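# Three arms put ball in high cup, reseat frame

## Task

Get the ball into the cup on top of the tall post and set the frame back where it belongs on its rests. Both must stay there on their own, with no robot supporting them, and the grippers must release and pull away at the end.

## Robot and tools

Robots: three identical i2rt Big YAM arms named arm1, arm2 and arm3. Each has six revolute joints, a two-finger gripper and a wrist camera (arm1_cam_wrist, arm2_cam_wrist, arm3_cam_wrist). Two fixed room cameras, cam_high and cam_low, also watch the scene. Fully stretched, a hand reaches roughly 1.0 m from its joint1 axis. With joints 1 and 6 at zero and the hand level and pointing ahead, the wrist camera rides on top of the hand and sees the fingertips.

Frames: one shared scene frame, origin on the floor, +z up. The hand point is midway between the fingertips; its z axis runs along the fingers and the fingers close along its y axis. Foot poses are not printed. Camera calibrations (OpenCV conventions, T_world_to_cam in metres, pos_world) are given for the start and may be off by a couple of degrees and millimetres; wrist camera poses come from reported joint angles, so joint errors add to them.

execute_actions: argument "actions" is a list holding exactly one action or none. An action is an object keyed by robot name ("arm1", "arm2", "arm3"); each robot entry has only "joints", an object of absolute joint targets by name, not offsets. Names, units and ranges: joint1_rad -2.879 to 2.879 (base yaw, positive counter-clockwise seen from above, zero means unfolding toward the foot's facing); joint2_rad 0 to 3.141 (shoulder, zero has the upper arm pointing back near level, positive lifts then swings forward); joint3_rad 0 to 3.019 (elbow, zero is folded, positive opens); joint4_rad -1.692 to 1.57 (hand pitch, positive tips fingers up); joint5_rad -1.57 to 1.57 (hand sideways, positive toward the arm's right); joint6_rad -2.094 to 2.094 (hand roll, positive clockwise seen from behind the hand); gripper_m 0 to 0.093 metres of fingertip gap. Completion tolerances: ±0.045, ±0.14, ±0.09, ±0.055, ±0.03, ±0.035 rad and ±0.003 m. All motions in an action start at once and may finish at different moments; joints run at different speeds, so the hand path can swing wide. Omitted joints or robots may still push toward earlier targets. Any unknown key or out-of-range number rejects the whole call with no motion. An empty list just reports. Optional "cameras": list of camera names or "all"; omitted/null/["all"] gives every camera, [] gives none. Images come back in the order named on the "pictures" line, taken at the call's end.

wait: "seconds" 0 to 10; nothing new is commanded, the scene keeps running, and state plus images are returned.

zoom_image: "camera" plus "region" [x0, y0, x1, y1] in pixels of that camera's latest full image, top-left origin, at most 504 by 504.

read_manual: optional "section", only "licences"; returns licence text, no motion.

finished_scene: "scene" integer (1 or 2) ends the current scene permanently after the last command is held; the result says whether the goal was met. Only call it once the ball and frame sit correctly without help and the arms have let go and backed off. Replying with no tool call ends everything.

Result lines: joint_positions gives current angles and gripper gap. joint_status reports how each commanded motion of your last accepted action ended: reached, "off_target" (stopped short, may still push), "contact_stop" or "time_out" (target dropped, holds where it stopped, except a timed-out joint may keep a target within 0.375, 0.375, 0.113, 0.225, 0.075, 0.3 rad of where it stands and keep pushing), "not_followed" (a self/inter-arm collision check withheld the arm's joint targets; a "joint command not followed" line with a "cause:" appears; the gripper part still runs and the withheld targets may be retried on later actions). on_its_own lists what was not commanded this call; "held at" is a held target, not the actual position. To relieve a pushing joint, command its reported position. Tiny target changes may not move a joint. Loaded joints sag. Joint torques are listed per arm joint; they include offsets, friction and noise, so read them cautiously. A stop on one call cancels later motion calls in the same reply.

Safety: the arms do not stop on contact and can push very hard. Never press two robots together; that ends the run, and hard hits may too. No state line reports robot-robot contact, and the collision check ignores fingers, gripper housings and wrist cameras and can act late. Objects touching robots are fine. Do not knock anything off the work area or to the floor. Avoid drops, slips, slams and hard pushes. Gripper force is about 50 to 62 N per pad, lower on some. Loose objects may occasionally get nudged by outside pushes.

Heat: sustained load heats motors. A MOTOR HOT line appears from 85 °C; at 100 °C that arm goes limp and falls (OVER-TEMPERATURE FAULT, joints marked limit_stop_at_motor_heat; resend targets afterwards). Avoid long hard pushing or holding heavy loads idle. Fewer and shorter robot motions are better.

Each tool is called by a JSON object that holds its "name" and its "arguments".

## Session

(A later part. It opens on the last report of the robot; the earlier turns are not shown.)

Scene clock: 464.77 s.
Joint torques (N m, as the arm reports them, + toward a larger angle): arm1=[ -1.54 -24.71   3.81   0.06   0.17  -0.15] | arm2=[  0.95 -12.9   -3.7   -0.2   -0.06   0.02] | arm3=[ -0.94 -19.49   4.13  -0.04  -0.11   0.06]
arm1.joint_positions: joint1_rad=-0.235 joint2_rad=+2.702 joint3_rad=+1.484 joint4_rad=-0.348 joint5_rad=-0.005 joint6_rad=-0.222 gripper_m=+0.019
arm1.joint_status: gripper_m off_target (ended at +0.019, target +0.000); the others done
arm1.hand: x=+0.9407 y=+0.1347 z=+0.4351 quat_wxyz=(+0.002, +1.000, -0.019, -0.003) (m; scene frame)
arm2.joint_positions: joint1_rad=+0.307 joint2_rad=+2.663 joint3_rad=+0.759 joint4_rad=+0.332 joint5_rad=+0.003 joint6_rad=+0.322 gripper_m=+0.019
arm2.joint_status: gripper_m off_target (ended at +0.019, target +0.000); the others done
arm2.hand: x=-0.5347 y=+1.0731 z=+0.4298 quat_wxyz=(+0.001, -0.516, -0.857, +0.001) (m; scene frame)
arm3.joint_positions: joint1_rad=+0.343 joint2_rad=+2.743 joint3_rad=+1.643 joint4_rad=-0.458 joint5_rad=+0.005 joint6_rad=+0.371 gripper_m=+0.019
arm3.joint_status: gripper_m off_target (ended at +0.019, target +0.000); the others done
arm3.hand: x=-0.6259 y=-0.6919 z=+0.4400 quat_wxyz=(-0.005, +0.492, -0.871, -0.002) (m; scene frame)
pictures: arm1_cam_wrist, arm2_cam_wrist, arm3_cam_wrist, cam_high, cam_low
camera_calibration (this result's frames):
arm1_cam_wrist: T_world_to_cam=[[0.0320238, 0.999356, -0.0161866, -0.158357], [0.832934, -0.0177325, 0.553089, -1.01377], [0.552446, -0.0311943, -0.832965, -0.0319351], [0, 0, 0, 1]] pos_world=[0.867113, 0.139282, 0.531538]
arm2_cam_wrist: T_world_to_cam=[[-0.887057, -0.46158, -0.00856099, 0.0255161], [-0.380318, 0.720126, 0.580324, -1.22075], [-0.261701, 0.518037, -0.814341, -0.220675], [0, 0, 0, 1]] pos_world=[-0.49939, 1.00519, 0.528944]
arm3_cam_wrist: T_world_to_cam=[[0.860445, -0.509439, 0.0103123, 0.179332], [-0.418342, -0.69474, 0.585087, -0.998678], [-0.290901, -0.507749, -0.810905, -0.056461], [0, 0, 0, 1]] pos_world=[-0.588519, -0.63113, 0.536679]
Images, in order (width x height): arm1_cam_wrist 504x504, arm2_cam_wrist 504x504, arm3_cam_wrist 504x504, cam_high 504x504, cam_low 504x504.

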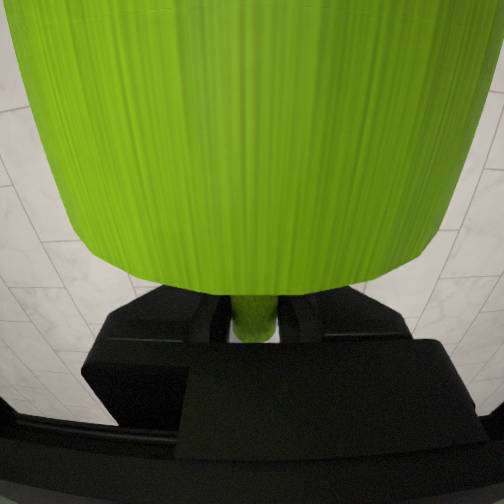

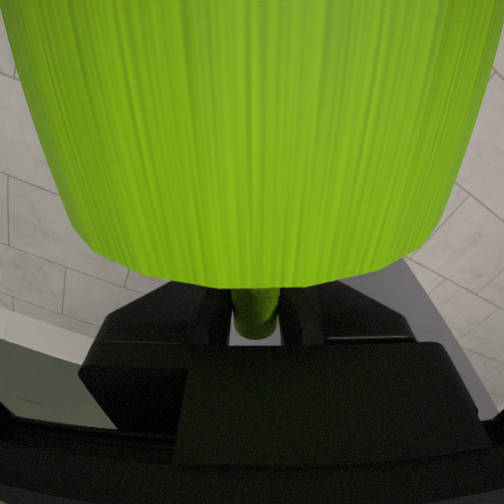

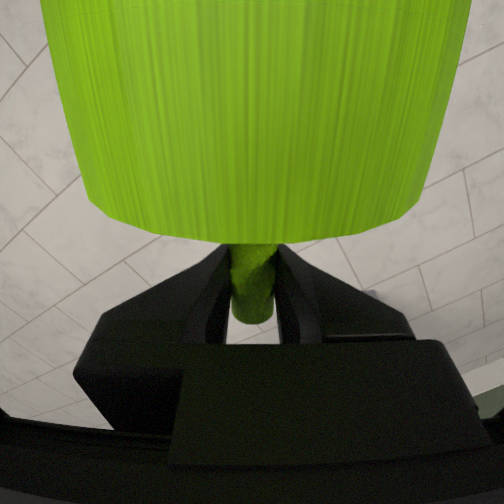

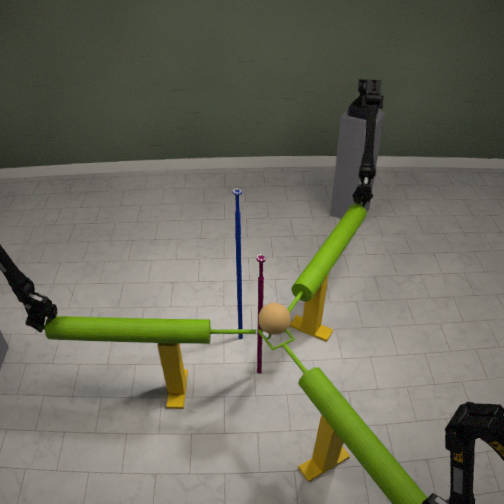

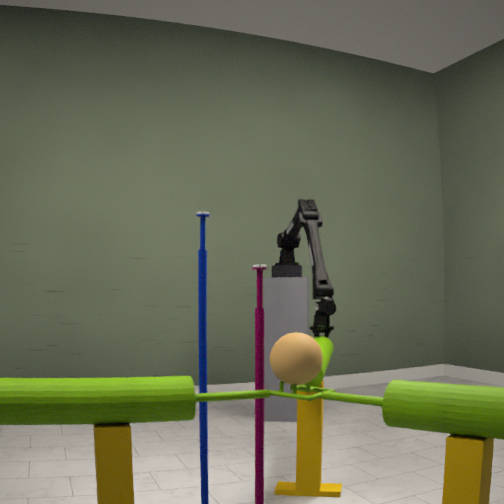

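{"name": "execute_actions", "arguments": {"actions": [{"arm1": {"joints": {"joint2_rad": 2.55, "joint3_rad": 1.396, "joint4_rad": -0.402}}, "arm2": {"joints": {"joint2_rad": 2.465, "joint3_rad": 0.642, "joint4_rad": 0.256}}, "arm3": {"joints": {"joint2_rad": 2.595, "joint3_rad": 1.556, "joint4_rad": -0.515}}}], "cameras": ["cam_high", "cam_low"]}}

Scene clock: 471.27 s.
Joint torques (N m, as the arm reports them, + toward a larger angle): arm1=[ -2.03 -26.64   3.61  -0.15   0.    -0.22] | arm2=[  1.5  -13.67  -4.4   -0.43  -0.09   0.04] | arm3=[ -0.47 -21.34   3.98  -0.58   0.05   0.09]
arm1.joint_positions: joint1_rad=-0.229 joint2_rad=+2.578 joint3_rad=+1.398 joint4_rad=-0.391 joint5_rad=-0.003 joint6_rad=-0.221 gripper_m=+0.019
arm1.joint_status: all done
arm1.hand: x=+0.9428 y=+0.1316 z=+0.4856 quat_wxyz=(+0.001, +1.000, -0.016, -0.001) (m; scene frame)
arm2.joint_positions: joint1_rad=+0.307 joint2_rad=+2.486 joint3_rad=+0.656 joint4_rad=+0.263 joint5_rad=+0.003 joint6_rad=+0.321 gripper_m=+0.019
arm2.joint_status: all done
arm2.hand: x=-0.5326 y=+1.0711 z=+0.4845 quat_wxyz=(-0.002, -0.515, -0.857, +0.002) (m; scene frame)
arm3.joint_positions: joint1_rad=+0.339 joint2_rad=+2.626 joint3_rad=+1.562 joint4_rad=-0.500 joint5_rad=+0.002 joint6_rad=+0.365 gripper_m=+0.019
arm3.joint_status: all done
arm3.hand: x=-0.6241 y=-0.6936 z=+0.4900 quat_wxyz=(-0.002, +0.492, -0.870, -0.001) (m; scene frame)
pictures: cam_high, cam_low
Images, in order (width x height): cam_high 504x504, cam_low 504x504.

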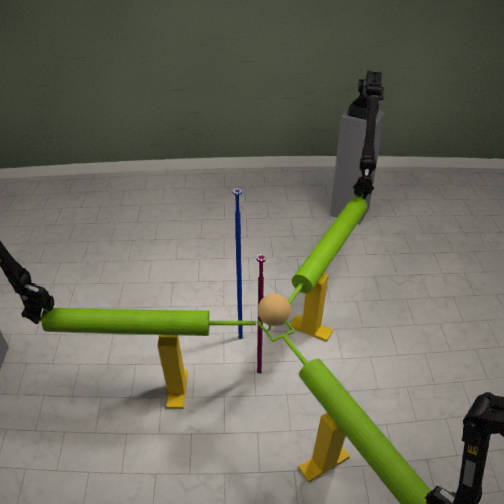

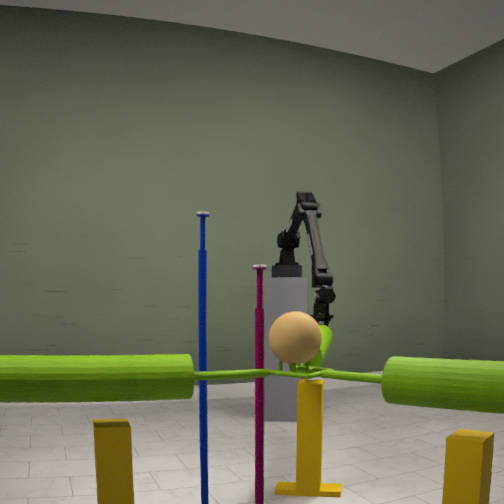

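{"name": "execute_actions", "arguments": {"actions": [{"arm1": {"joints": {"joint1_rad": -0.267, "joint2_rad": 2.335, "joint3_rad": 1.329, "joint4_rad": -0.545, "joint6_rad": -0.255}}, "arm2": {"joints": {"joint1_rad": 0.337, "joint2_rad": 2.113, "joint3_rad": 0.47, "joint4_rad": 0.075, "joint6_rad": 0.357}}, "arm3": {"joints": {"joint1_rad": 0.367, "joint2_rad": 2.397, "joint3_rad": 1.505, "joint4_rad": -0.658, "joint6_rad": 0.395}}}], "cameras": ["cam_high", "cam_low"]}}

Scene clock: 486.23 s.
Joint torques (N m, as the arm reports them, + toward a larger angle): arm1=[ -1.93 -25.41   5.62  -0.15   0.18  -0.11] | arm2=[  1.8  -12.1   -1.48  -0.63  -0.03   0.22] | arm3=[ -1.41 -19.98   5.43  -0.49  -0.16   0.09]
arm1.joint_positions: joint1_rad=-0.263 joint2_rad=+2.348 joint3_rad=+1.329 joint4_rad=-0.536 joint5_rad=-0.007 joint6_rad=-0.249 gripper_m=+0.019
arm1.joint_status: all done
arm1.hand: x=+0.9317 y=+0.1527 z=+0.5910 quat_wxyz=(+0.001, +1.000, -0.020, -0.009) (m; scene frame)
arm2.joint_positions: joint1_rad=+0.329 joint2_rad=+2.135 joint3_rad=+0.470 joint4_rad=+0.089 joint5_rad=+0.002 joint6_rad=+0.341 gripper_m=+0.019
arm2.joint_status: all done
arm2.hand: x=-0.5446 y=+1.0904 z=+0.5801 quat_wxyz=(+0.003, -0.514, -0.858, +0.000) (m; scene frame)
arm3.joint_positions: joint1_rad=+0.364 joint2_rad=+2.415 joint3_rad=+1.508 joint4_rad=-0.646 joint5_rad=+0.006 joint6_rad=+0.392 gripper_m=+0.019
arm3.joint_status: all done
arm3.hand: x=-0.6349 y=-0.6737 z=+0.5961 quat_wxyz=(-0.007, +0.492, -0.871, -0.004) (m; scene frame)
pictures: cam_high, cam_low
Images, in order (width x height): cam_high 504x504, cam_low 504x504.

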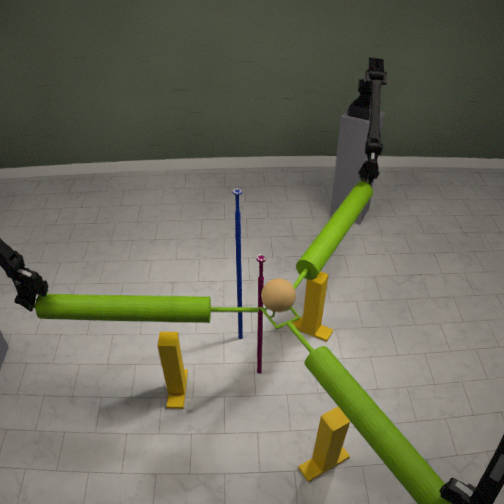

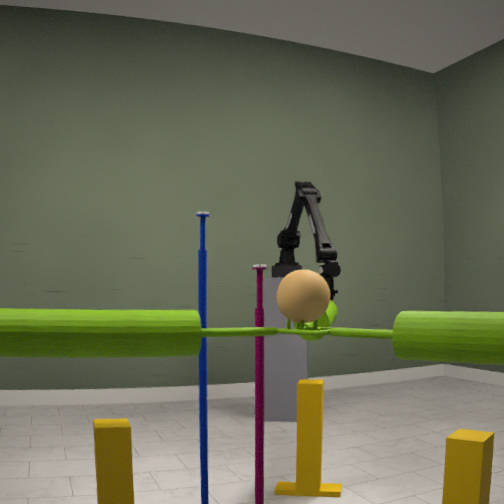

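{"name": "execute_actions", "arguments": {"actions": [{"arm1": {"joints": {"joint2_rad": 2.133, "joint3_rad": 1.287, "joint4_rad": -0.717}}, "arm2": {"joints": {"joint2_rad": 1.672, "joint3_rad": 0.424, "joint4_rad": -0.317}}, "arm3": {"joints": {"joint2_rad": 2.21, "joint3_rad": 1.464, "joint4_rad": -0.813}}}], "cameras": ["cam_high", "cam_low"]}}

Scene clock: 493.60 s.
Joint torques (N m, as the arm reports them, + toward a larger angle): arm1=[ -2.32 -23.83   6.64  -0.09   0.24  -0.11] | arm2=[ 1.87 -9.88  2.08 -0.86 -0.09  0.18] | arm3=[ -0.84 -19.51   6.06  -0.55  -0.14   0.16]
arm1.joint_positions: joint1_rad=-0.258 joint2_rad=+2.144 joint3_rad=+1.288 joint4_rad=-0.709 joint5_rad=-0.007 joint6_rad=-0.248 gripper_m=+0.019
arm1.joint_status: all done
arm1.hand: x=+0.9349 y=+0.1485 z=+0.6865 quat_wxyz=(+0.003, +1.000, -0.017, -0.004) (m; scene frame)
arm2.joint_positions: joint1_rad=+0.329 joint2_rad=+1.691 joint3_rad=+0.423 joint4_rad=-0.300 joint5_rad=+0.005 joint6_rad=+0.341 gripper_m=+0.019
arm2.joint_status: all done
arm2.hand: x=-0.5416 y=+1.0870 z=+0.6799 quat_wxyz=(-0.001, -0.514, -0.858, +0.002) (m; scene frame)
arm3.joint_positions: joint1_rad=+0.361 joint2_rad=+2.227 joint3_rad=+1.468 joint4_rad=-0.801 joint5_rad=+0.006 joint6_rad=+0.389 gripper_m=+0.019
arm3.joint_status: all done
arm3.hand: x=-0.6337 y=-0.6768 z=+0.6920 quat_wxyz=(-0.005, +0.492, -0.871, -0.001) (m; scene frame)
pictures: cam_high, cam_low
Images, in order (width x height): cam_high 504x504, cam_low 504x504.

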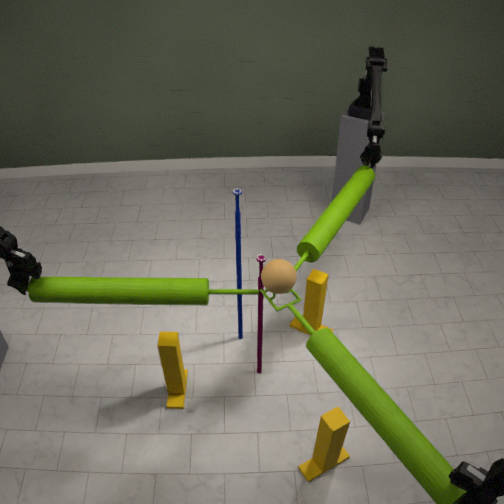

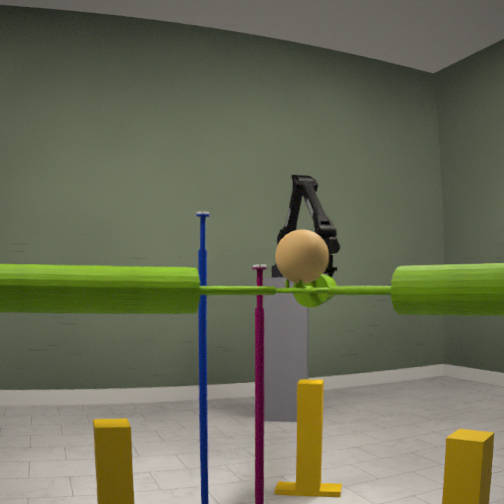

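{"name": "execute_actions", "arguments": {"actions": [{"arm1": {"joints": {"joint2_rad": 1.955, "joint3_rad": 1.322, "joint4_rad": -0.925}}, "arm2": {"joints": {"joint2_rad": 1.293, "joint3_rad": 0.495, "joint4_rad": -0.762}}, "arm3": {"joints": {"joint2_rad": 2.048, "joint3_rad": 1.502, "joint4_rad": -1.005}}}], "cameras": ["cam_high", "cam_low"]}}

Scene clock: 500.17 s.
Joint torques (N m, as the arm reports them, + toward a larger angle): arm1=[ -2.61 -21.36  10.97  -0.68   0.17  -0.12] | arm2=[ 1.93 -7.25  7.17 -1.57 -0.34  0.21] | arm3=[  0.34 -18.04   9.34  -1.37  -0.21   0.19]
arm1.joint_positions: joint1_rad=-0.254 joint2_rad=+1.954 joint3_rad=+1.293 joint4_rad=-0.899 joint5_rad=-0.006 joint6_rad=-0.245 gripper_m=+0.019
arm1.joint_status: all done
arm1.hand: x=+0.9398 y=+0.1452 z=+0.7848 quat_wxyz=(+0.002, +1.000, -0.016, -0.006) (m; scene frame)
arm2.joint_positions: joint1_rad=+0.329 joint2_rad=+1.304 joint3_rad=+0.478 joint4_rad=-0.717 joint5_rad=+0.010 joint6_rad=+0.341 gripper_m=+0.019
arm2.joint_status: all done
arm2.hand: x=-0.5394 y=+1.0838 z=+0.7791 quat_wxyz=(-0.013, -0.514, -0.858, +0.008) (m; scene frame)
arm3.joint_positions: joint1_rad=+0.353 joint2_rad=+2.055 joint3_rad=+1.475 joint4_rad=-0.970 joint5_rad=+0.008 joint6_rad=+0.384 gripper_m=+0.019
arm3.joint_status: all done
arm3.hand: x=-0.6296 y=-0.6806 z=+0.7907 quat_wxyz=(-0.009, +0.491, -0.871, -0.005) (m; scene frame)
pictures: cam_high, cam_low
Images, in order (width x height): cam_high 504x504, cam_low 504x504.

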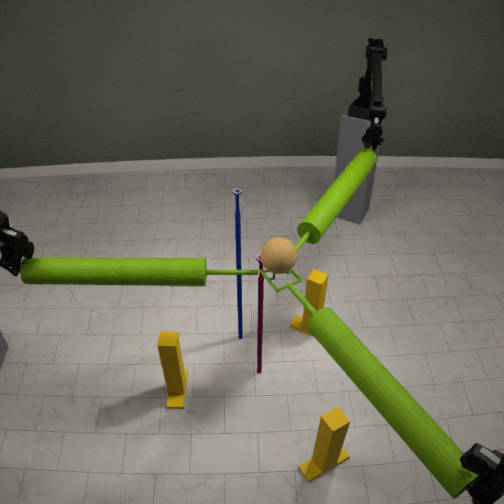

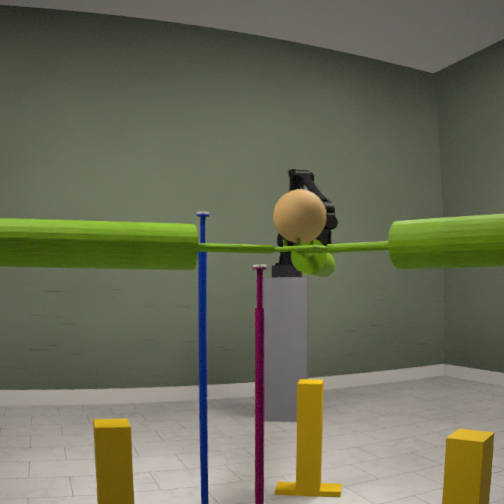

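{"name": "execute_actions", "arguments": {"actions": [{"arm1": {"joints": {"joint1_rad": -0.09, "joint2_rad": 1.726, "joint3_rad": 1.21, "joint4_rad": -1.053, "joint6_rad": -0.076}}, "arm2": {"joints": {"joint1_rad": 0.203, "joint2_rad": 1.376, "joint3_rad": 0.841, "joint4_rad": -1.031, "joint6_rad": 0.212}}, "arm3": {"joints": {"joint1_rad": 0.249, "joint2_rad": 1.774, "joint3_rad": 1.288, "joint4_rad": -1.086, "joint6_rad": 0.275}}}], "cameras": ["cam_high", "cam_low"]}}

Scene clock: 513.90 s.
Joint torques (N m, as the arm reports them, + toward a larger angle): arm1=[ -0.83 -18.82   9.39  -0.4   -0.06  -0.05] | arm2=[  0.85 -10.08  10.43  -1.83  -0.25  -0.01] | arm3=[ -1.64 -15.17   7.84  -0.69   0.21  -0.03]
arm1.joint_positions: joint1_rad=-0.091 joint2_rad=+1.734 joint3_rad=+1.208 joint4_rad=-1.045 joint5_rad=+0.001 joint6_rad=-0.078 gripper_m=+0.019
arm1.joint_status: all done
arm1.hand: x=+0.9725 y=+0.0560 z=+0.8645 quat_wxyz=(+0.000, +1.000, -0.019, +0.000) (m; scene frame)
arm2.joint_positions: joint1_rad=+0.199 joint2_rad=+1.385 joint3_rad=+0.803 joint4_rad=-0.981 joint5_rad=+0.007 joint6_rad=+0.212 gripper_m=+0.019
arm2.joint_status: all done
arm2.hand: x=-0.5070 y=+0.9952 z=+0.8516 quat_wxyz=(-0.003, -0.515, -0.857, +0.004) (m; scene frame)
arm3.joint_positions: joint1_rad=+0.255 joint2_rad=+1.787 joint3_rad=+1.286 joint4_rad=-1.070 joint5_rad=-0.002 joint6_rad=+0.285 gripper_m=+0.019
arm3.joint_status: all done
arm3.hand: x=-0.5956 y=-0.7678 z=+0.8685 quat_wxyz=(+0.001, +0.491, -0.871, +0.001) (m; scene frame)
pictures: cam_high, cam_low
Images, in order (width x height): cam_high 504x504, cam_low 504x504.

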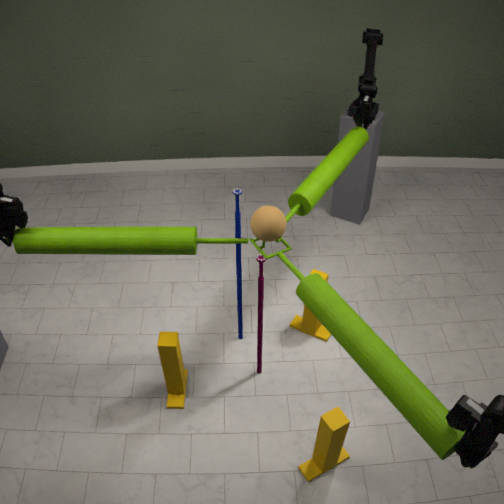

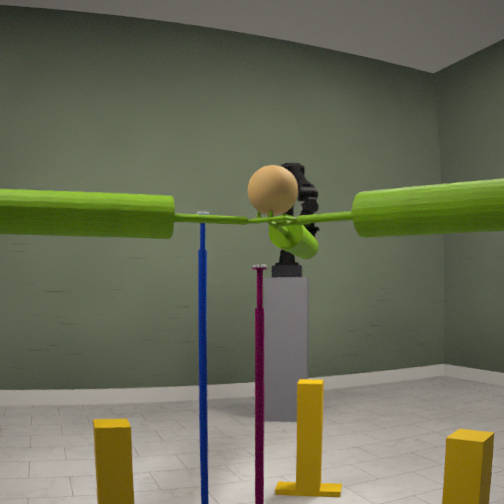

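{"name": "execute_actions", "arguments": {"actions": [{"arm1": {"joints": {"joint1_rad": 0.093, "joint2_rad": 1.542, "joint3_rad": 1.218, "joint4_rad": -1.234, "joint6_rad": 0.108}}, "arm2": {"joints": {"joint1_rad": 0.135, "joint2_rad": 1.502, "joint3_rad": 1.234, "joint4_rad": -1.275, "joint6_rad": 0.148}}, "arm3": {"joints": {"joint1_rad": 0.117, "joint2_rad": 1.511, "joint3_rad": 1.182, "joint4_rad": -1.243, "joint6_rad": 0.143}}}], "cameras": ["cam_high", "cam_low"]}}

Scene clock: 525.73 s.
Joint torques (N m, as the arm reports them, + toward a larger angle): arm1=[ -1.27 -16.97  10.7   -0.19   0.3   -0.06] | arm2=[  1.42 -14.2   12.99  -1.69  -0.19   0.15] | arm3=[ -1.35 -12.15   8.47  -0.92  -0.04  -0.01]
arm1.joint_positions: joint1_rad=+0.093 joint2_rad=+1.553 joint3_rad=+1.208 joint4_rad=-1.222 joint5_rad=-0.008 joint6_rad=+0.103 gripper_m=+0.019
arm1.joint_status: all done
arm1.hand: x=+1.0078 y=-0.0314 z=+0.9444 quat_wxyz=(+0.004, +1.000, -0.017, -0.002) (m; scene frame)
arm2.joint_positions: joint1_rad=+0.125 joint2_rad=+1.521 joint3_rad=+1.177 joint4_rad=-1.230 joint5_rad=+0.007 joint6_rad=+0.137 gripper_m=+0.019
arm2.joint_status: all done
arm2.hand: x=-0.4742 y=+0.9072 z=+0.9296 quat_wxyz=(+0.003, -0.514, -0.858, +0.002) (m; scene frame)
arm3.joint_positions: joint1_rad=+0.123 joint2_rad=+1.526 joint3_rad=+1.179 joint4_rad=-1.222 joint5_rad=+0.003 joint6_rad=+0.152 gripper_m=+0.019
arm3.joint_status: all done
arm3.hand: x=-0.5594 y=-0.8560 z=+0.9480 quat_wxyz=(-0.001, +0.492, -0.871, +0.002) (m; scene frame)
pictures: cam_high, cam_low
Images, in order (width x height): cam_high 504x504, cam_low 504x504.

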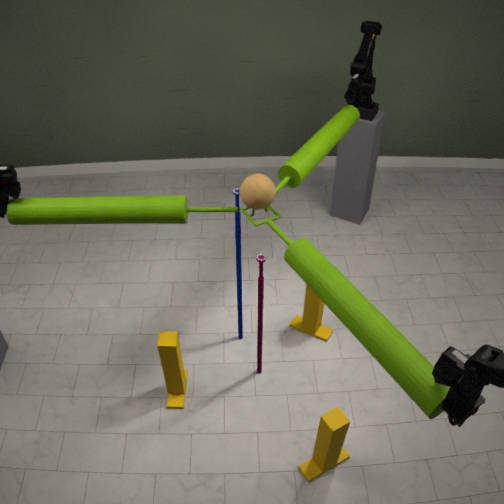

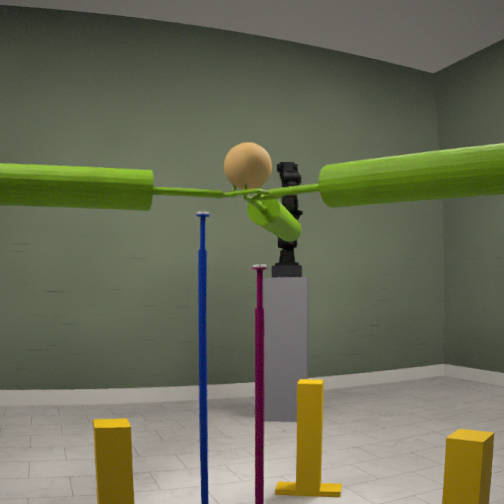

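{"name": "execute_actions", "arguments": {"actions": [{"arm1": {"joints": {"joint1_rad": 0.301, "joint2_rad": 1.488, "joint3_rad": 1.172, "joint4_rad": -1.253, "joint6_rad": 0.318}}, "arm2": {"joints": {"joint1_rad": 0.083, "joint2_rad": 1.715, "joint3_rad": 1.54, "joint4_rad": -1.34, "joint6_rad": 0.093}}, "arm3": {"joints": {"joint1_rad": -0.056, "joint2_rad": 1.351, "joint3_rad": 1.04, "joint4_rad": -1.258, "joint6_rad": -0.031}}}], "cameras": ["cam_high", "cam_low"]}}

Scene clock: 551.57 s.
Joint torques (N m, as the arm reports them, + toward a larger angle): arm1=[ -1.72 -18.97   9.72  -0.76   0.23  -0.03] | arm2=[  1.96 -18.58  14.26  -1.56  -0.16   0.11] | arm3=[ -0.73 -10.75   8.91  -0.58   0.01   0.  ]
arm1.joint_positions: joint1_rad=+0.306 joint2_rad=+1.528 joint3_rad=+1.171 joint4_rad=-1.232 joint5_rad=-0.005 joint6_rad=+0.315 gripper_m=+0.019
arm1.joint_status: all done
arm1.hand: x=+1.0402 y=-0.1191 z=+0.9416 quat_wxyz=(+0.000, +1.000, -0.016, +0.009) (m; scene frame)
arm2.joint_positions: joint1_rad=+0.074 joint2_rad=+1.748 joint3_rad=+1.469 joint4_rad=-1.301 joint5_rad=+0.005 joint6_rad=+0.084 gripper_m=+0.019
arm2.joint_status: all done
arm2.hand: x=-0.4423 y=+0.8187 z=+0.9326 quat_wxyz=(+0.005, -0.513, -0.858, +0.000) (m; scene frame)
arm3.joint_positions: joint1_rad=-0.054 joint2_rad=+1.379 joint3_rad=+1.030 joint4_rad=-1.246 joint5_rad=+0.002 joint6_rad=-0.024 gripper_m=+0.019
arm3.joint_status: all done
arm3.hand: x=-0.5255 y=-0.9444 z=+0.9513 quat_wxyz=(+0.011, +0.491, -0.871, +0.008) (m; scene frame)
pictures: cam_high, cam_low
Images, in order (width x height): cam_high 504x504, cam_low 504x504.

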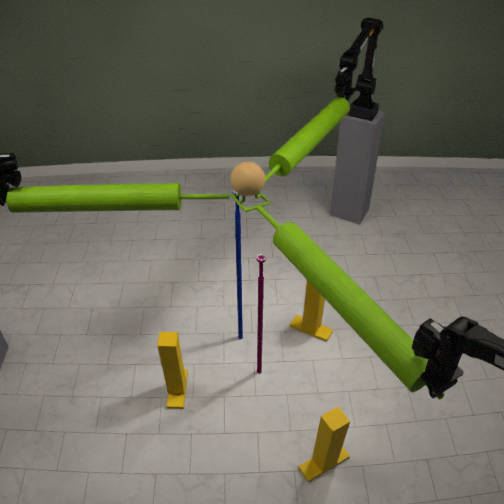

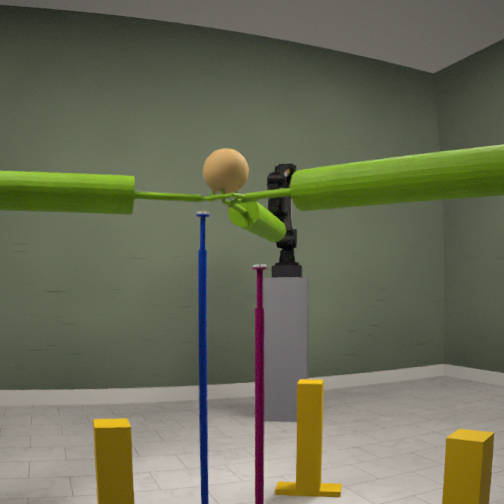

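{"name": "zoom_image", "arguments": {"camera": "cam_low", "region": [160, 135, 280, 255]}}

{"name": "zoom_image", "arguments": {"camera": "cam_high", "region": [195, 145, 295, 245]}}

Region (160, 135, 280, 255) of cam_low's 504x504 image, scaled by 4.200, with more detail than that image has.

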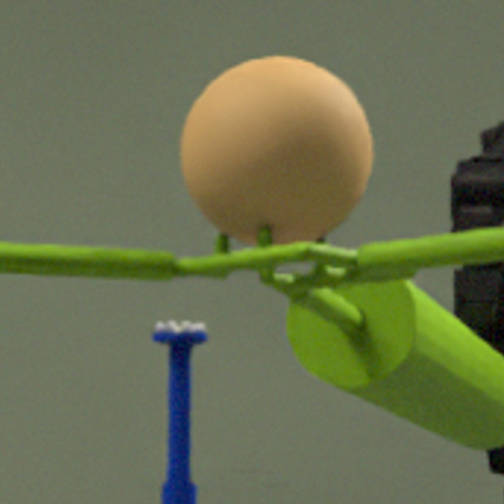

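Region (195, 145, 295, 245) of cam_high's 504x504 image, scaled by 5.040, with more detail than that image has.

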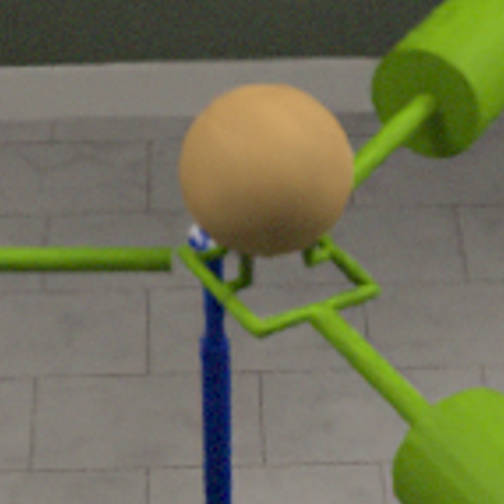

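{"name": "execute_actions", "arguments": {"actions": [{"arm1": {"joints": {"joint1_rad": 0.53, "joint2_rad": 1.48, "joint3_rad": 1.154, "joint4_rad": -1.222, "joint6_rad": 0.546}}, "arm2": {"joints": {"joint1_rad": 0.046, "joint2_rad": 1.942, "joint3_rad": 1.904, "joint4_rad": -1.434, "joint6_rad": 0.056}}, "arm3": {"joints": {"joint1_rad": -0.303, "joint2_rad": 1.236, "joint3_rad": 0.925, "joint4_rad": -1.222, "joint6_rad": -0.278}}}], "cameras": ["cam_high", "cam_low"]}}

{"name": "zoom_image", "arguments": {"camera": "cam_low", "region": [145, 140, 265, 260]}}

{"name": "zoom_image", "arguments": {"camera": "cam_high", "region": [185, 135, 285, 235]}}

Scene clock: 620.77 s.
Joint torques (N m, as the arm reports them, + toward a larger angle): arm1=[ -1.1  -18.65   9.69  -0.01   0.17   0.03] | arm2=[  1.08 -23.63  15.6   -1.12   0.04   0.  ] | arm3=[-0.83 -8.97  9.47 -0.23 -0.12  0.04]
arm1.joint_positions: joint1_rad=+0.526 joint2_rad=+1.521 joint3_rad=+1.152 joint4_rad=-1.215 joint5_rad=-0.003 joint6_rad=+0.534 gripper_m=+0.019
arm1.joint_status: all done
arm1.hand: x=+1.0783 y=-0.2039 z=+0.9377 quat_wxyz=(-0.002, +1.000, -0.016, +0.006) (m; scene frame)
arm2.joint_positions: joint1_rad=+0.046 joint2_rad=+1.984 joint3_rad=+1.823 joint4_rad=-1.409 joint5_rad=+0.000 joint6_rad=+0.053 gripper_m=+0.019
arm2.joint_status: all done
arm2.hand: x=-0.4055 y=+0.7323 z=+0.9349 quat_wxyz=(+0.000, -0.512, -0.859, +0.000) (m; scene frame)
arm3.joint_positions: joint1_rad=-0.301 joint2_rad=+1.269 joint3_rad=+0.908 joint4_rad=-1.218 joint5_rad=+0.004 joint6_rad=-0.274 gripper_m=+0.019
arm3.joint_status: all done
arm3.hand: x=-0.4846 y=-1.0304 z=+0.9440 quat_wxyz=(+0.004, +0.492, -0.871, +0.004) (m; scene frame)
pictures: cam_high, cam_low
Images, in order (width x height): cam_high 504x504, cam_low 504x504.

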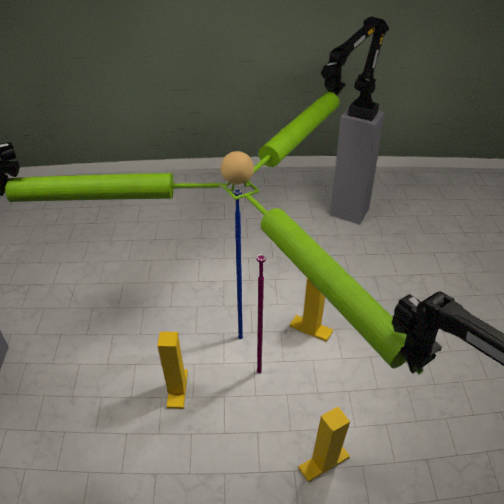

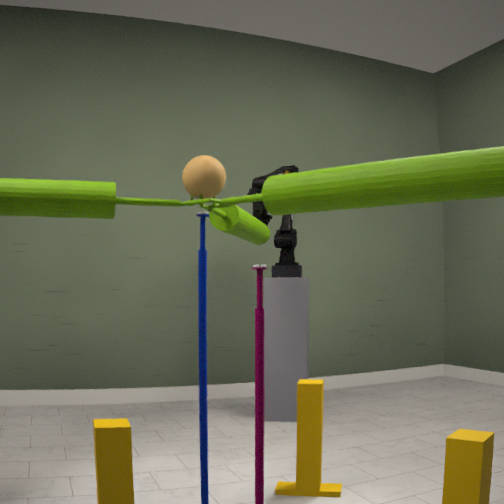

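Region (145, 140, 265, 260) of cam_low's 504x504 image, scaled by 4.200, with more detail than that image has.

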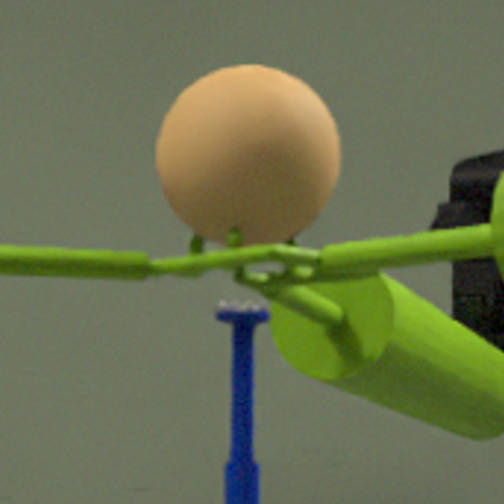

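Region (185, 135, 285, 235) of cam_high's 504x504 image, scaled by 5.040, with more detail than that image has.

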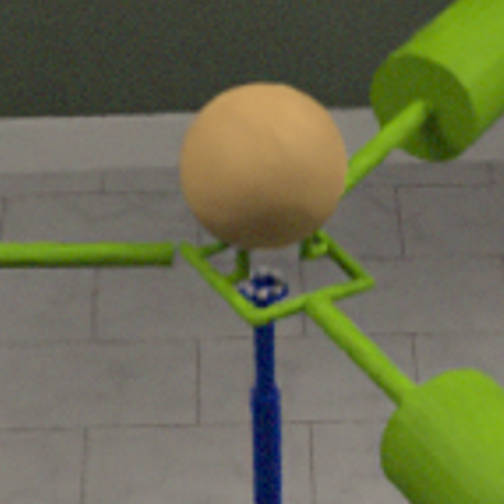

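{"name": "execute_actions", "arguments": {"actions": [{"arm1": {"joints": {"joint2_rad": 1.555, "joint3_rad": 1.099, "joint4_rad": -1.123}}, "arm2": {"joints": {"joint1_rad": 0.054, "joint2_rad": 1.97, "joint3_rad": 1.779, "joint4_rad": -1.327}}, "arm3": {"joints": {"joint2_rad": 1.304, "joint3_rad": 0.863, "joint4_rad": -1.11}}}], "cameras": ["cam_high", "cam_low"]}}

{"name": "zoom_image", "arguments": {"camera": "cam_low", "region": [145, 140, 265, 260]}}

{"name": "zoom_image", "arguments": {"camera": "cam_high", "region": [185, 135, 285, 235]}}

Scene clock: 686.03 s.
Joint torques (N m, as the arm reports them, + toward a larger angle): arm1=[ -0.52 -16.58   9.32   0.     0.12   0.08] | arm2=[  1.65 -22.4    9.39  -0.21   0.02   0.03] | arm3=[-0.95 -8.46  8.79  0.25 -0.03  0.03]
arm1.joint_positions: joint1_rad=+0.526 joint2_rad=+1.570 joint3_rad=+1.097 joint4_rad=-1.119 joint5_rad=-0.003 joint6_rad=+0.535 gripper_m=+0.019
arm1.joint_status: all done
arm1.hand: x=+1.0781 y=-0.2038 z=+0.8983 quat_wxyz=(-0.004, +1.000, -0.017, +0.010) (m; scene frame)
arm2.joint_positions: joint1_rad=+0.047 joint2_rad=+2.003 joint3_rad=+1.767 joint4_rad=-1.333 joint5_rad=+0.001 joint6_rad=+0.053 gripper_m=+0.019
arm2.joint_status: all done
arm2.hand: x=-0.4045 y=+0.7319 z=+0.9030 quat_wxyz=(-0.001, -0.512, -0.859, +0.001) (m; scene frame)
arm3.joint_positions: joint1_rad=-0.301 joint2_rad=+1.321 joint3_rad=+0.848 joint4_rad=-1.119 joint5_rad=+0.002 joint6_rad=-0.274 gripper_m=+0.019
arm3.joint_status: all done
arm3.hand: x=-0.4849 y=-1.0305 z=+0.9072 quat_wxyz=(+0.010, +0.492, -0.870, +0.005) (m; scene frame)
pictures: cam_high, cam_low
Images, in order (width x height): cam_high 504x504, cam_low 504x504.

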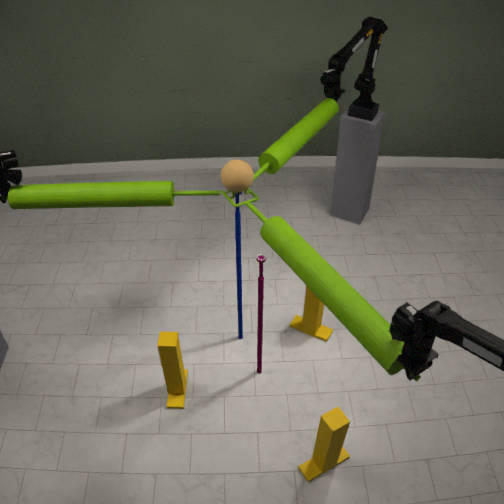

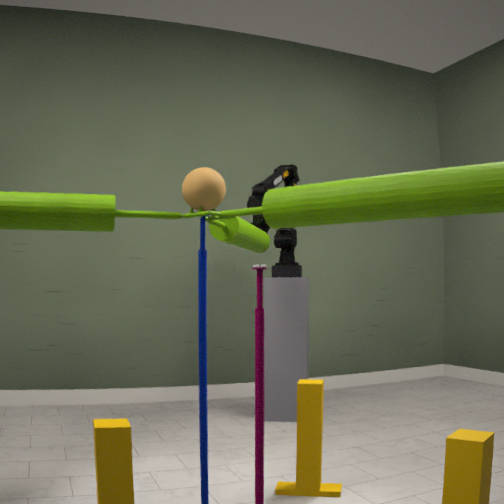

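Region (145, 140, 265, 260) of cam_low's 504x504 image, scaled by 4.200, with more detail than that image has.

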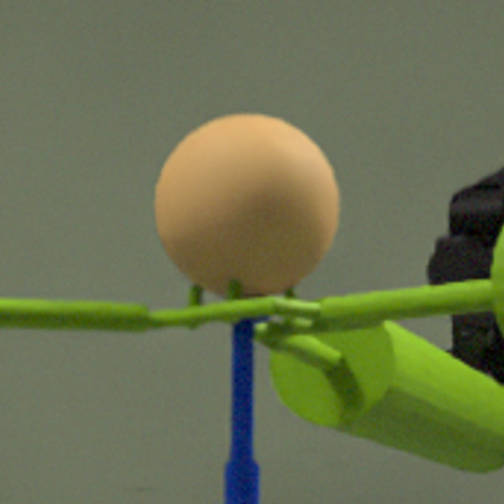

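Region (185, 135, 285, 235) of cam_high's 504x504 image, scaled by 5.040, with more detail than that image has.

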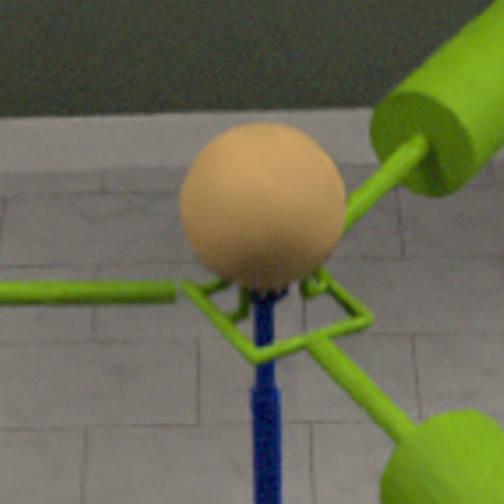

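{"name": "execute_actions", "arguments": {"actions": [{"arm1": {"joints": {"joint2_rad": 1.609, "joint3_rad": 1.023, "joint4_rad": -0.966}}, "arm2": {"joints": {"joint1_rad": 0.049, "joint2_rad": 2.021, "joint3_rad": 1.701, "joint4_rad": -1.206}}, "arm3": {"joints": {"joint2_rad": 1.373, "joint3_rad": 0.775, "joint4_rad": -0.939}}}], "cameras": ["cam_high", "cam_low"]}}

{"name": "zoom_image", "arguments": {"camera": "cam_low", "region": [145, 155, 265, 275]}}

{"name": "zoom_image", "arguments": {"camera": "cam_high", "region": [185, 150, 285, 250]}}

Scene clock: 715.90 s.
Joint torques (N m, as the arm reports them, + toward a larger angle): arm1=[ -1.01 -17.03   8.5    0.47   0.18   0.01] | arm2=[  0.72 -22.32   8.51  -0.06  -0.02   0.02] | arm3=[-0.65 -8.15  7.79  0.67 -0.07  0.05]
arm1.joint_positions: joint1_rad=+0.526 joint2_rad=+1.618 joint3_rad=+1.024 joint4_rad=-0.975 joint5_rad=-0.004 joint6_rad=+0.535 gripper_m=+0.019
arm1.joint_status: all done
arm1.hand: x=+1.0780 y=-0.2042 z=+0.8550 quat_wxyz=(+0.002, +1.000, -0.017, +0.000) (m; scene frame)
arm2.joint_positions: joint1_rad=+0.047 joint2_rad=+2.044 joint3_rad=+1.694 joint4_rad=-1.214 joint5_rad=+0.001 joint6_rad=+0.053 gripper_m=+0.019
arm2.joint_status: all done
arm2.hand: x=-0.4038 y=+0.7307 z=+0.8520 quat_wxyz=(-0.003, -0.512, -0.859, +0.002) (m; scene frame)
arm3.joint_positions: joint1_rad=-0.301 joint2_rad=+1.382 joint3_rad=+0.767 joint4_rad=-0.959 joint5_rad=+0.003 joint6_rad=-0.274 gripper_m=+0.019
arm3.joint_status: all done
arm3.hand: x=-0.4851 y=-1.0311 z=+0.8616 quat_wxyz=(+0.002, +0.492, -0.871, +0.003) (m; scene frame)
pictures: cam_high, cam_low
Images, in order (width x height): cam_high 504x504, cam_low 504x504.

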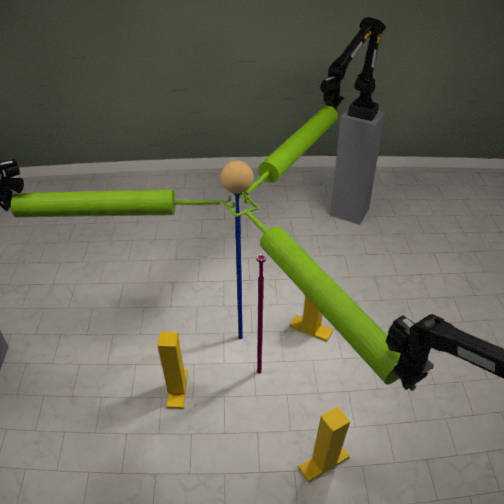

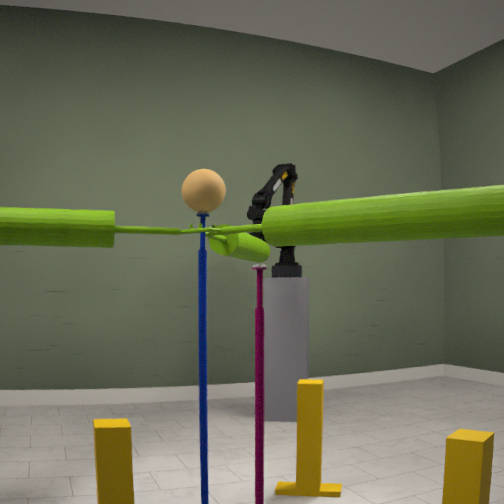

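Region (145, 155, 265, 275) of cam_low's 504x504 image, scaled by 4.200, with more detail than that image has.

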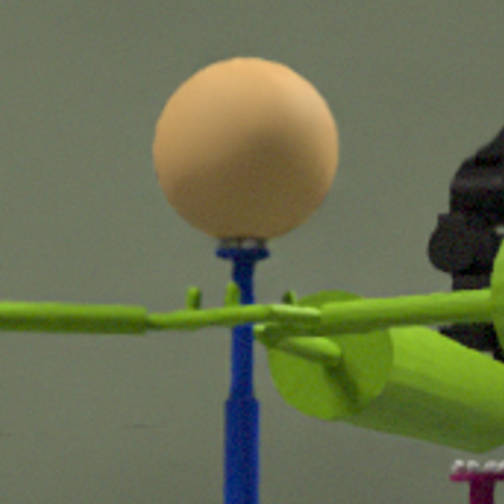

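Region (185, 150, 285, 250) of cam_high's 504x504 image, scaled by 5.040, with more detail than that image has.

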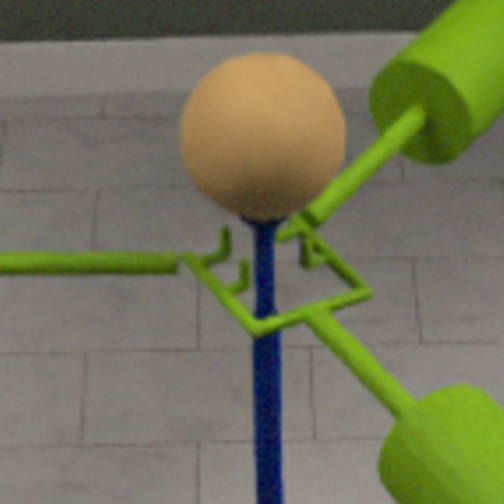

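{"name": "execute_actions", "arguments": {"actions": [{"arm1": {"joints": {"joint1_rad": 0.357, "joint2_rad": 1.64, "joint3_rad": 1.027, "joint4_rad": -0.945, "joint6_rad": 0.365}}, "arm2": {"joints": {"joint1_rad": 0.064, "joint2_rad": 1.858, "joint3_rad": 1.43, "joint4_rad": -1.09, "joint6_rad": 0.075}}, "arm3": {"joints": {"joint1_rad": -0.106, "joint2_rad": 1.456, "joint3_rad": 0.848, "joint4_rad": -0.915, "joint6_rad": -0.076}}}], "cameras": ["cam_high", "cam_low"]}}

{"name": "zoom_image", "arguments": {"camera": "cam_high", "region": [185, 150, 305, 270]}}

Scene clock: 758.20 s.
Joint torques (N m, as the arm reports them, + toward a larger angle): arm1=[ -2.32 -15.74   8.78   0.56   0.34  -0.11] | arm2=[  1.51 -19.58   7.94   0.39  -0.04   0.18] | arm3=[-0.75 -9.33  9.95 -0.17 -0.06  0.16]
arm1.joint_positions: joint1_rad=+0.360 joint2_rad=+1.640 joint3_rad=+1.024 joint4_rad=-0.948 joint5_rad=-0.007 joint6_rad=+0.371 gripper_m=+0.019
arm1.joint_status: all done
arm1.hand: x=+1.0451 y=-0.1420 z=+0.8461 quat_wxyz=(+0.004, +1.000, -0.017, -0.002) (m; scene frame)
arm2.joint_positions: joint1_rad=+0.053 joint2_rad=+1.884 joint3_rad=+1.426 joint4_rad=-1.107 joint5_rad=+0.002 joint6_rad=+0.060 gripper_m=+0.019
arm2.joint_status: all done
arm2.hand: x=-0.4371 y=+0.7907 z=+0.8469 quat_wxyz=(-0.002, -0.512, -0.859, +0.002) (m; scene frame)
arm3.joint_positions: joint1_rad=-0.111 joint2_rad=+1.463 joint3_rad=+0.806 joint4_rad=-0.913 joint5_rad=+0.003 joint6_rad=-0.087 gripper_m=+0.019
arm3.joint_status: all done
arm3.hand: x=-0.5185 y=-0.9715 z=+0.8478 quat_wxyz=(-0.001, +0.493, -0.870, +0.003) (m; scene frame)
pictures: cam_high, cam_low
Images, in order (width x height): cam_high 504x504, cam_low 504x504.

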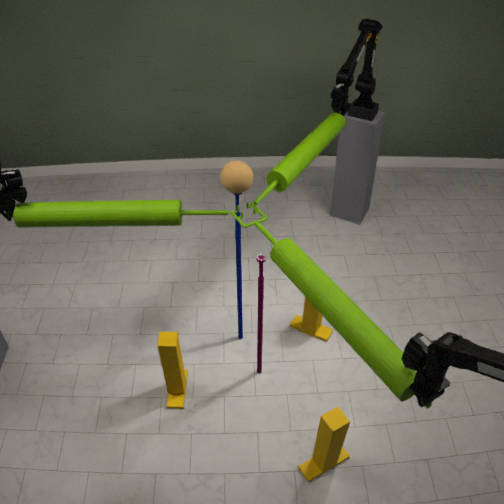

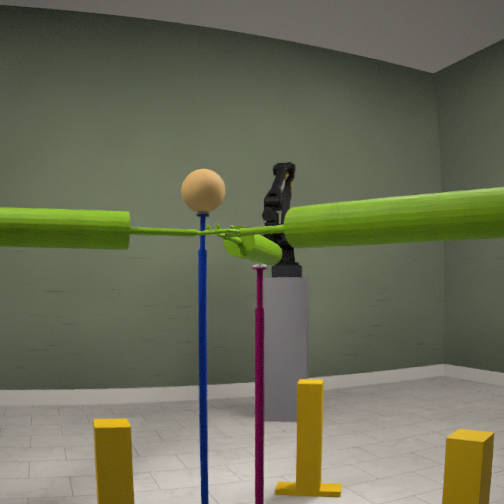

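Region (185, 150, 305, 270) of cam_high's 504x504 image, scaled by 4.200, with more detail than that image has.

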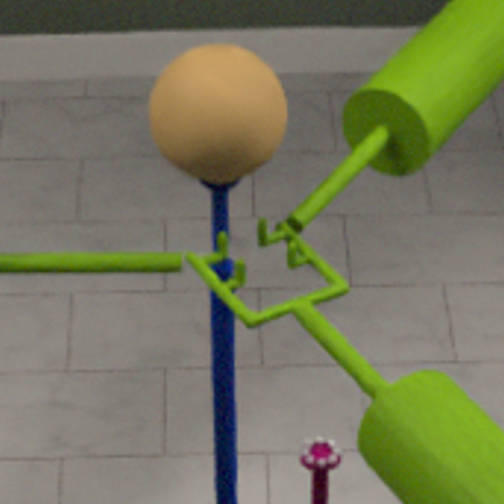

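{"name": "execute_actions", "arguments": {"actions": [{"arm1": {"joints": {"joint1_rad": -0.095, "joint2_rad": 1.728, "joint3_rad": 1.233, "joint4_rad": -1.055, "joint6_rad": -0.085}}, "arm2": {"joints": {"joint1_rad": 0.205, "joint2_rad": 1.357, "joint3_rad": 0.816, "joint4_rad": -1.0, "joint6_rad": 0.222}}, "arm3": {"joints": {"joint1_rad": 0.26, "joint2_rad": 1.778, "joint3_rad": 1.32, "joint4_rad": -1.082, "joint6_rad": 0.293}}}], "cameras": ["cam_high", "cam_low"]}}

Scene clock: 771.73 s.
Joint torques (N m, as the arm reports them, + toward a larger angle): arm1=[ -1.4  -19.36  12.01  -0.1   -0.14  -0.07] | arm2=[  1.78 -10.67   6.5   -0.18   0.07   0.08] | arm3=[  0.31 -15.    10.57  -0.86  -0.13   0.28]
arm1.joint_positions: joint1_rad=-0.094 joint2_rad=+1.738 joint3_rad=+1.197 joint4_rad=-1.052 joint5_rad=+0.001 joint6_rad=-0.077 gripper_m=+0.019
arm1.joint_status: all done
arm1.hand: x=+0.9799 y=+0.0565 z=+0.8591 quat_wxyz=(+0.001, +1.000, -0.020, +0.011) (m; scene frame)
arm2.joint_positions: joint1_rad=+0.202 joint2_rad=+1.374 joint3_rad=+0.825 joint4_rad=-1.003 joint5_rad=+0.000 joint6_rad=+0.215 gripper_m=+0.019
arm2.joint_status: all done
arm2.hand: x=-0.5019 y=+0.9928 z=+0.8621 quat_wxyz=(-0.009, -0.515, -0.857, +0.003) (m; scene frame)
arm3.joint_positions: joint1_rad=+0.243 joint2_rad=+1.785 joint3_rad=+1.278 joint4_rad=-1.059 joint5_rad=+0.005 joint6_rad=+0.274 gripper_m=+0.019
arm3.joint_status: all done
arm3.hand: x=-0.5885 y=-0.7704 z=+0.8668 quat_wxyz=(-0.003, +0.491, -0.871, +0.001) (m; scene frame)
pictures: cam_high, cam_low
Images, in order (width x height): cam_high 504x504, cam_low 504x504.

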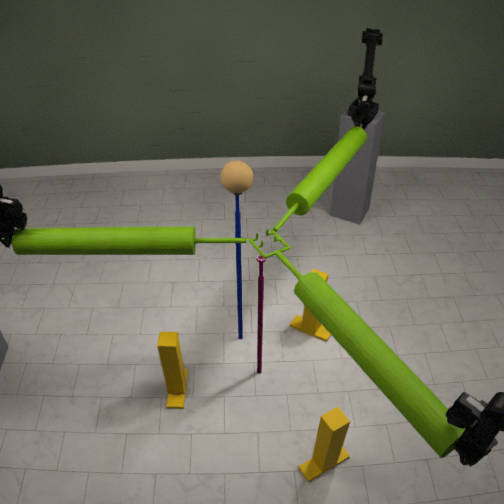

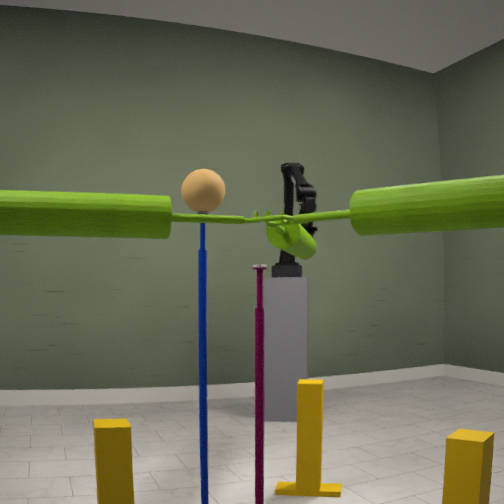

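{"name": "execute_actions", "arguments": {"actions": [{"arm1": {"joints": {"joint1_rad": -0.241, "joint2_rad": 1.994, "joint3_rad": 1.304, "joint4_rad": -0.832, "joint6_rad": -0.23}}, "arm2": {"joints": {"joint1_rad": 0.312, "joint2_rad": 1.441, "joint3_rad": 0.489, "joint4_rad": -0.609, "joint6_rad": 0.33}}, "arm3": {"joints": {"joint1_rad": 0.352, "joint2_rad": 2.082, "joint3_rad": 1.474, "joint4_rad": -0.91, "joint6_rad": 0.382}}}], "cameras": ["cam_high", "cam_low"]}}

Scene clock: 804.60 s.
Joint torques (N m, as the arm reports them, + toward a larger angle): arm1=[ -1.78 -24.68  10.78  -0.04  -0.33  -0.13] | arm2=[ 1.19 -8.27  4.15  0.22 -0.01  0.05] | arm3=[  0.91 -20.     9.63  -0.87   0.04   0.17]
arm1.joint_positions: joint1_rad=-0.238 joint2_rad=+2.025 joint3_rad=+1.269 joint4_rad=-0.824 joint5_rad=+0.006 joint6_rad=-0.223 gripper_m=+0.019
arm1.joint_status: all done
arm1.hand: x=+0.9438 y=+0.1374 z=+0.7424 quat_wxyz=(-0.002, +1.000, -0.019, +0.005) (m; scene frame)
arm2.joint_positions: joint1_rad=+0.315 joint2_rad=+1.447 joint3_rad=+0.495 joint4_rad=-0.625 joint5_rad=+0.001 joint6_rad=+0.325 gripper_m=+0.019
arm2.joint_status: all done
arm2.hand: x=-0.5338 y=+1.0757 z=+0.7499 quat_wxyz=(+0.003, -0.513, -0.858, +0.000) (m; scene frame)
arm3.joint_positions: joint1_rad=+0.342 joint2_rad=+2.104 joint3_rad=+1.436 joint4_rad=-0.888 joint5_rad=+0.002 joint6_rad=+0.373 gripper_m=+0.019
arm3.joint_status: all done
arm3.hand: x=-0.6253 y=-0.6880 z=+0.7516 quat_wxyz=(-0.005, +0.491, -0.871, -0.004) (m; scene frame)
pictures: cam_high, cam_low
Images, in order (width x height): cam_high 504x504, cam_low 504x504.

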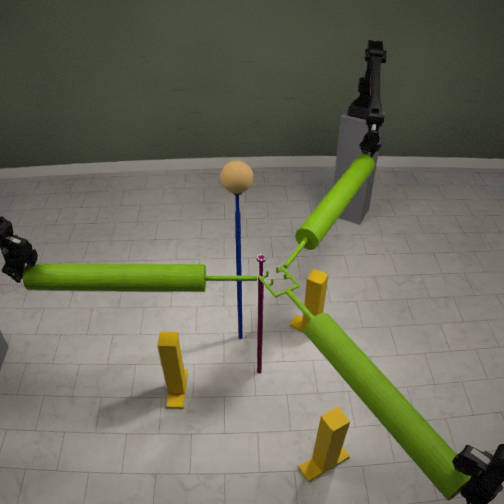

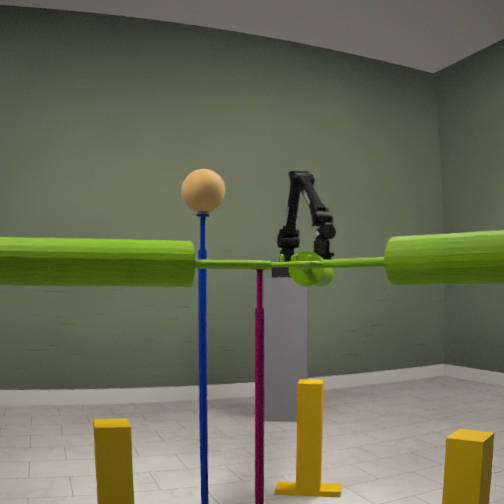

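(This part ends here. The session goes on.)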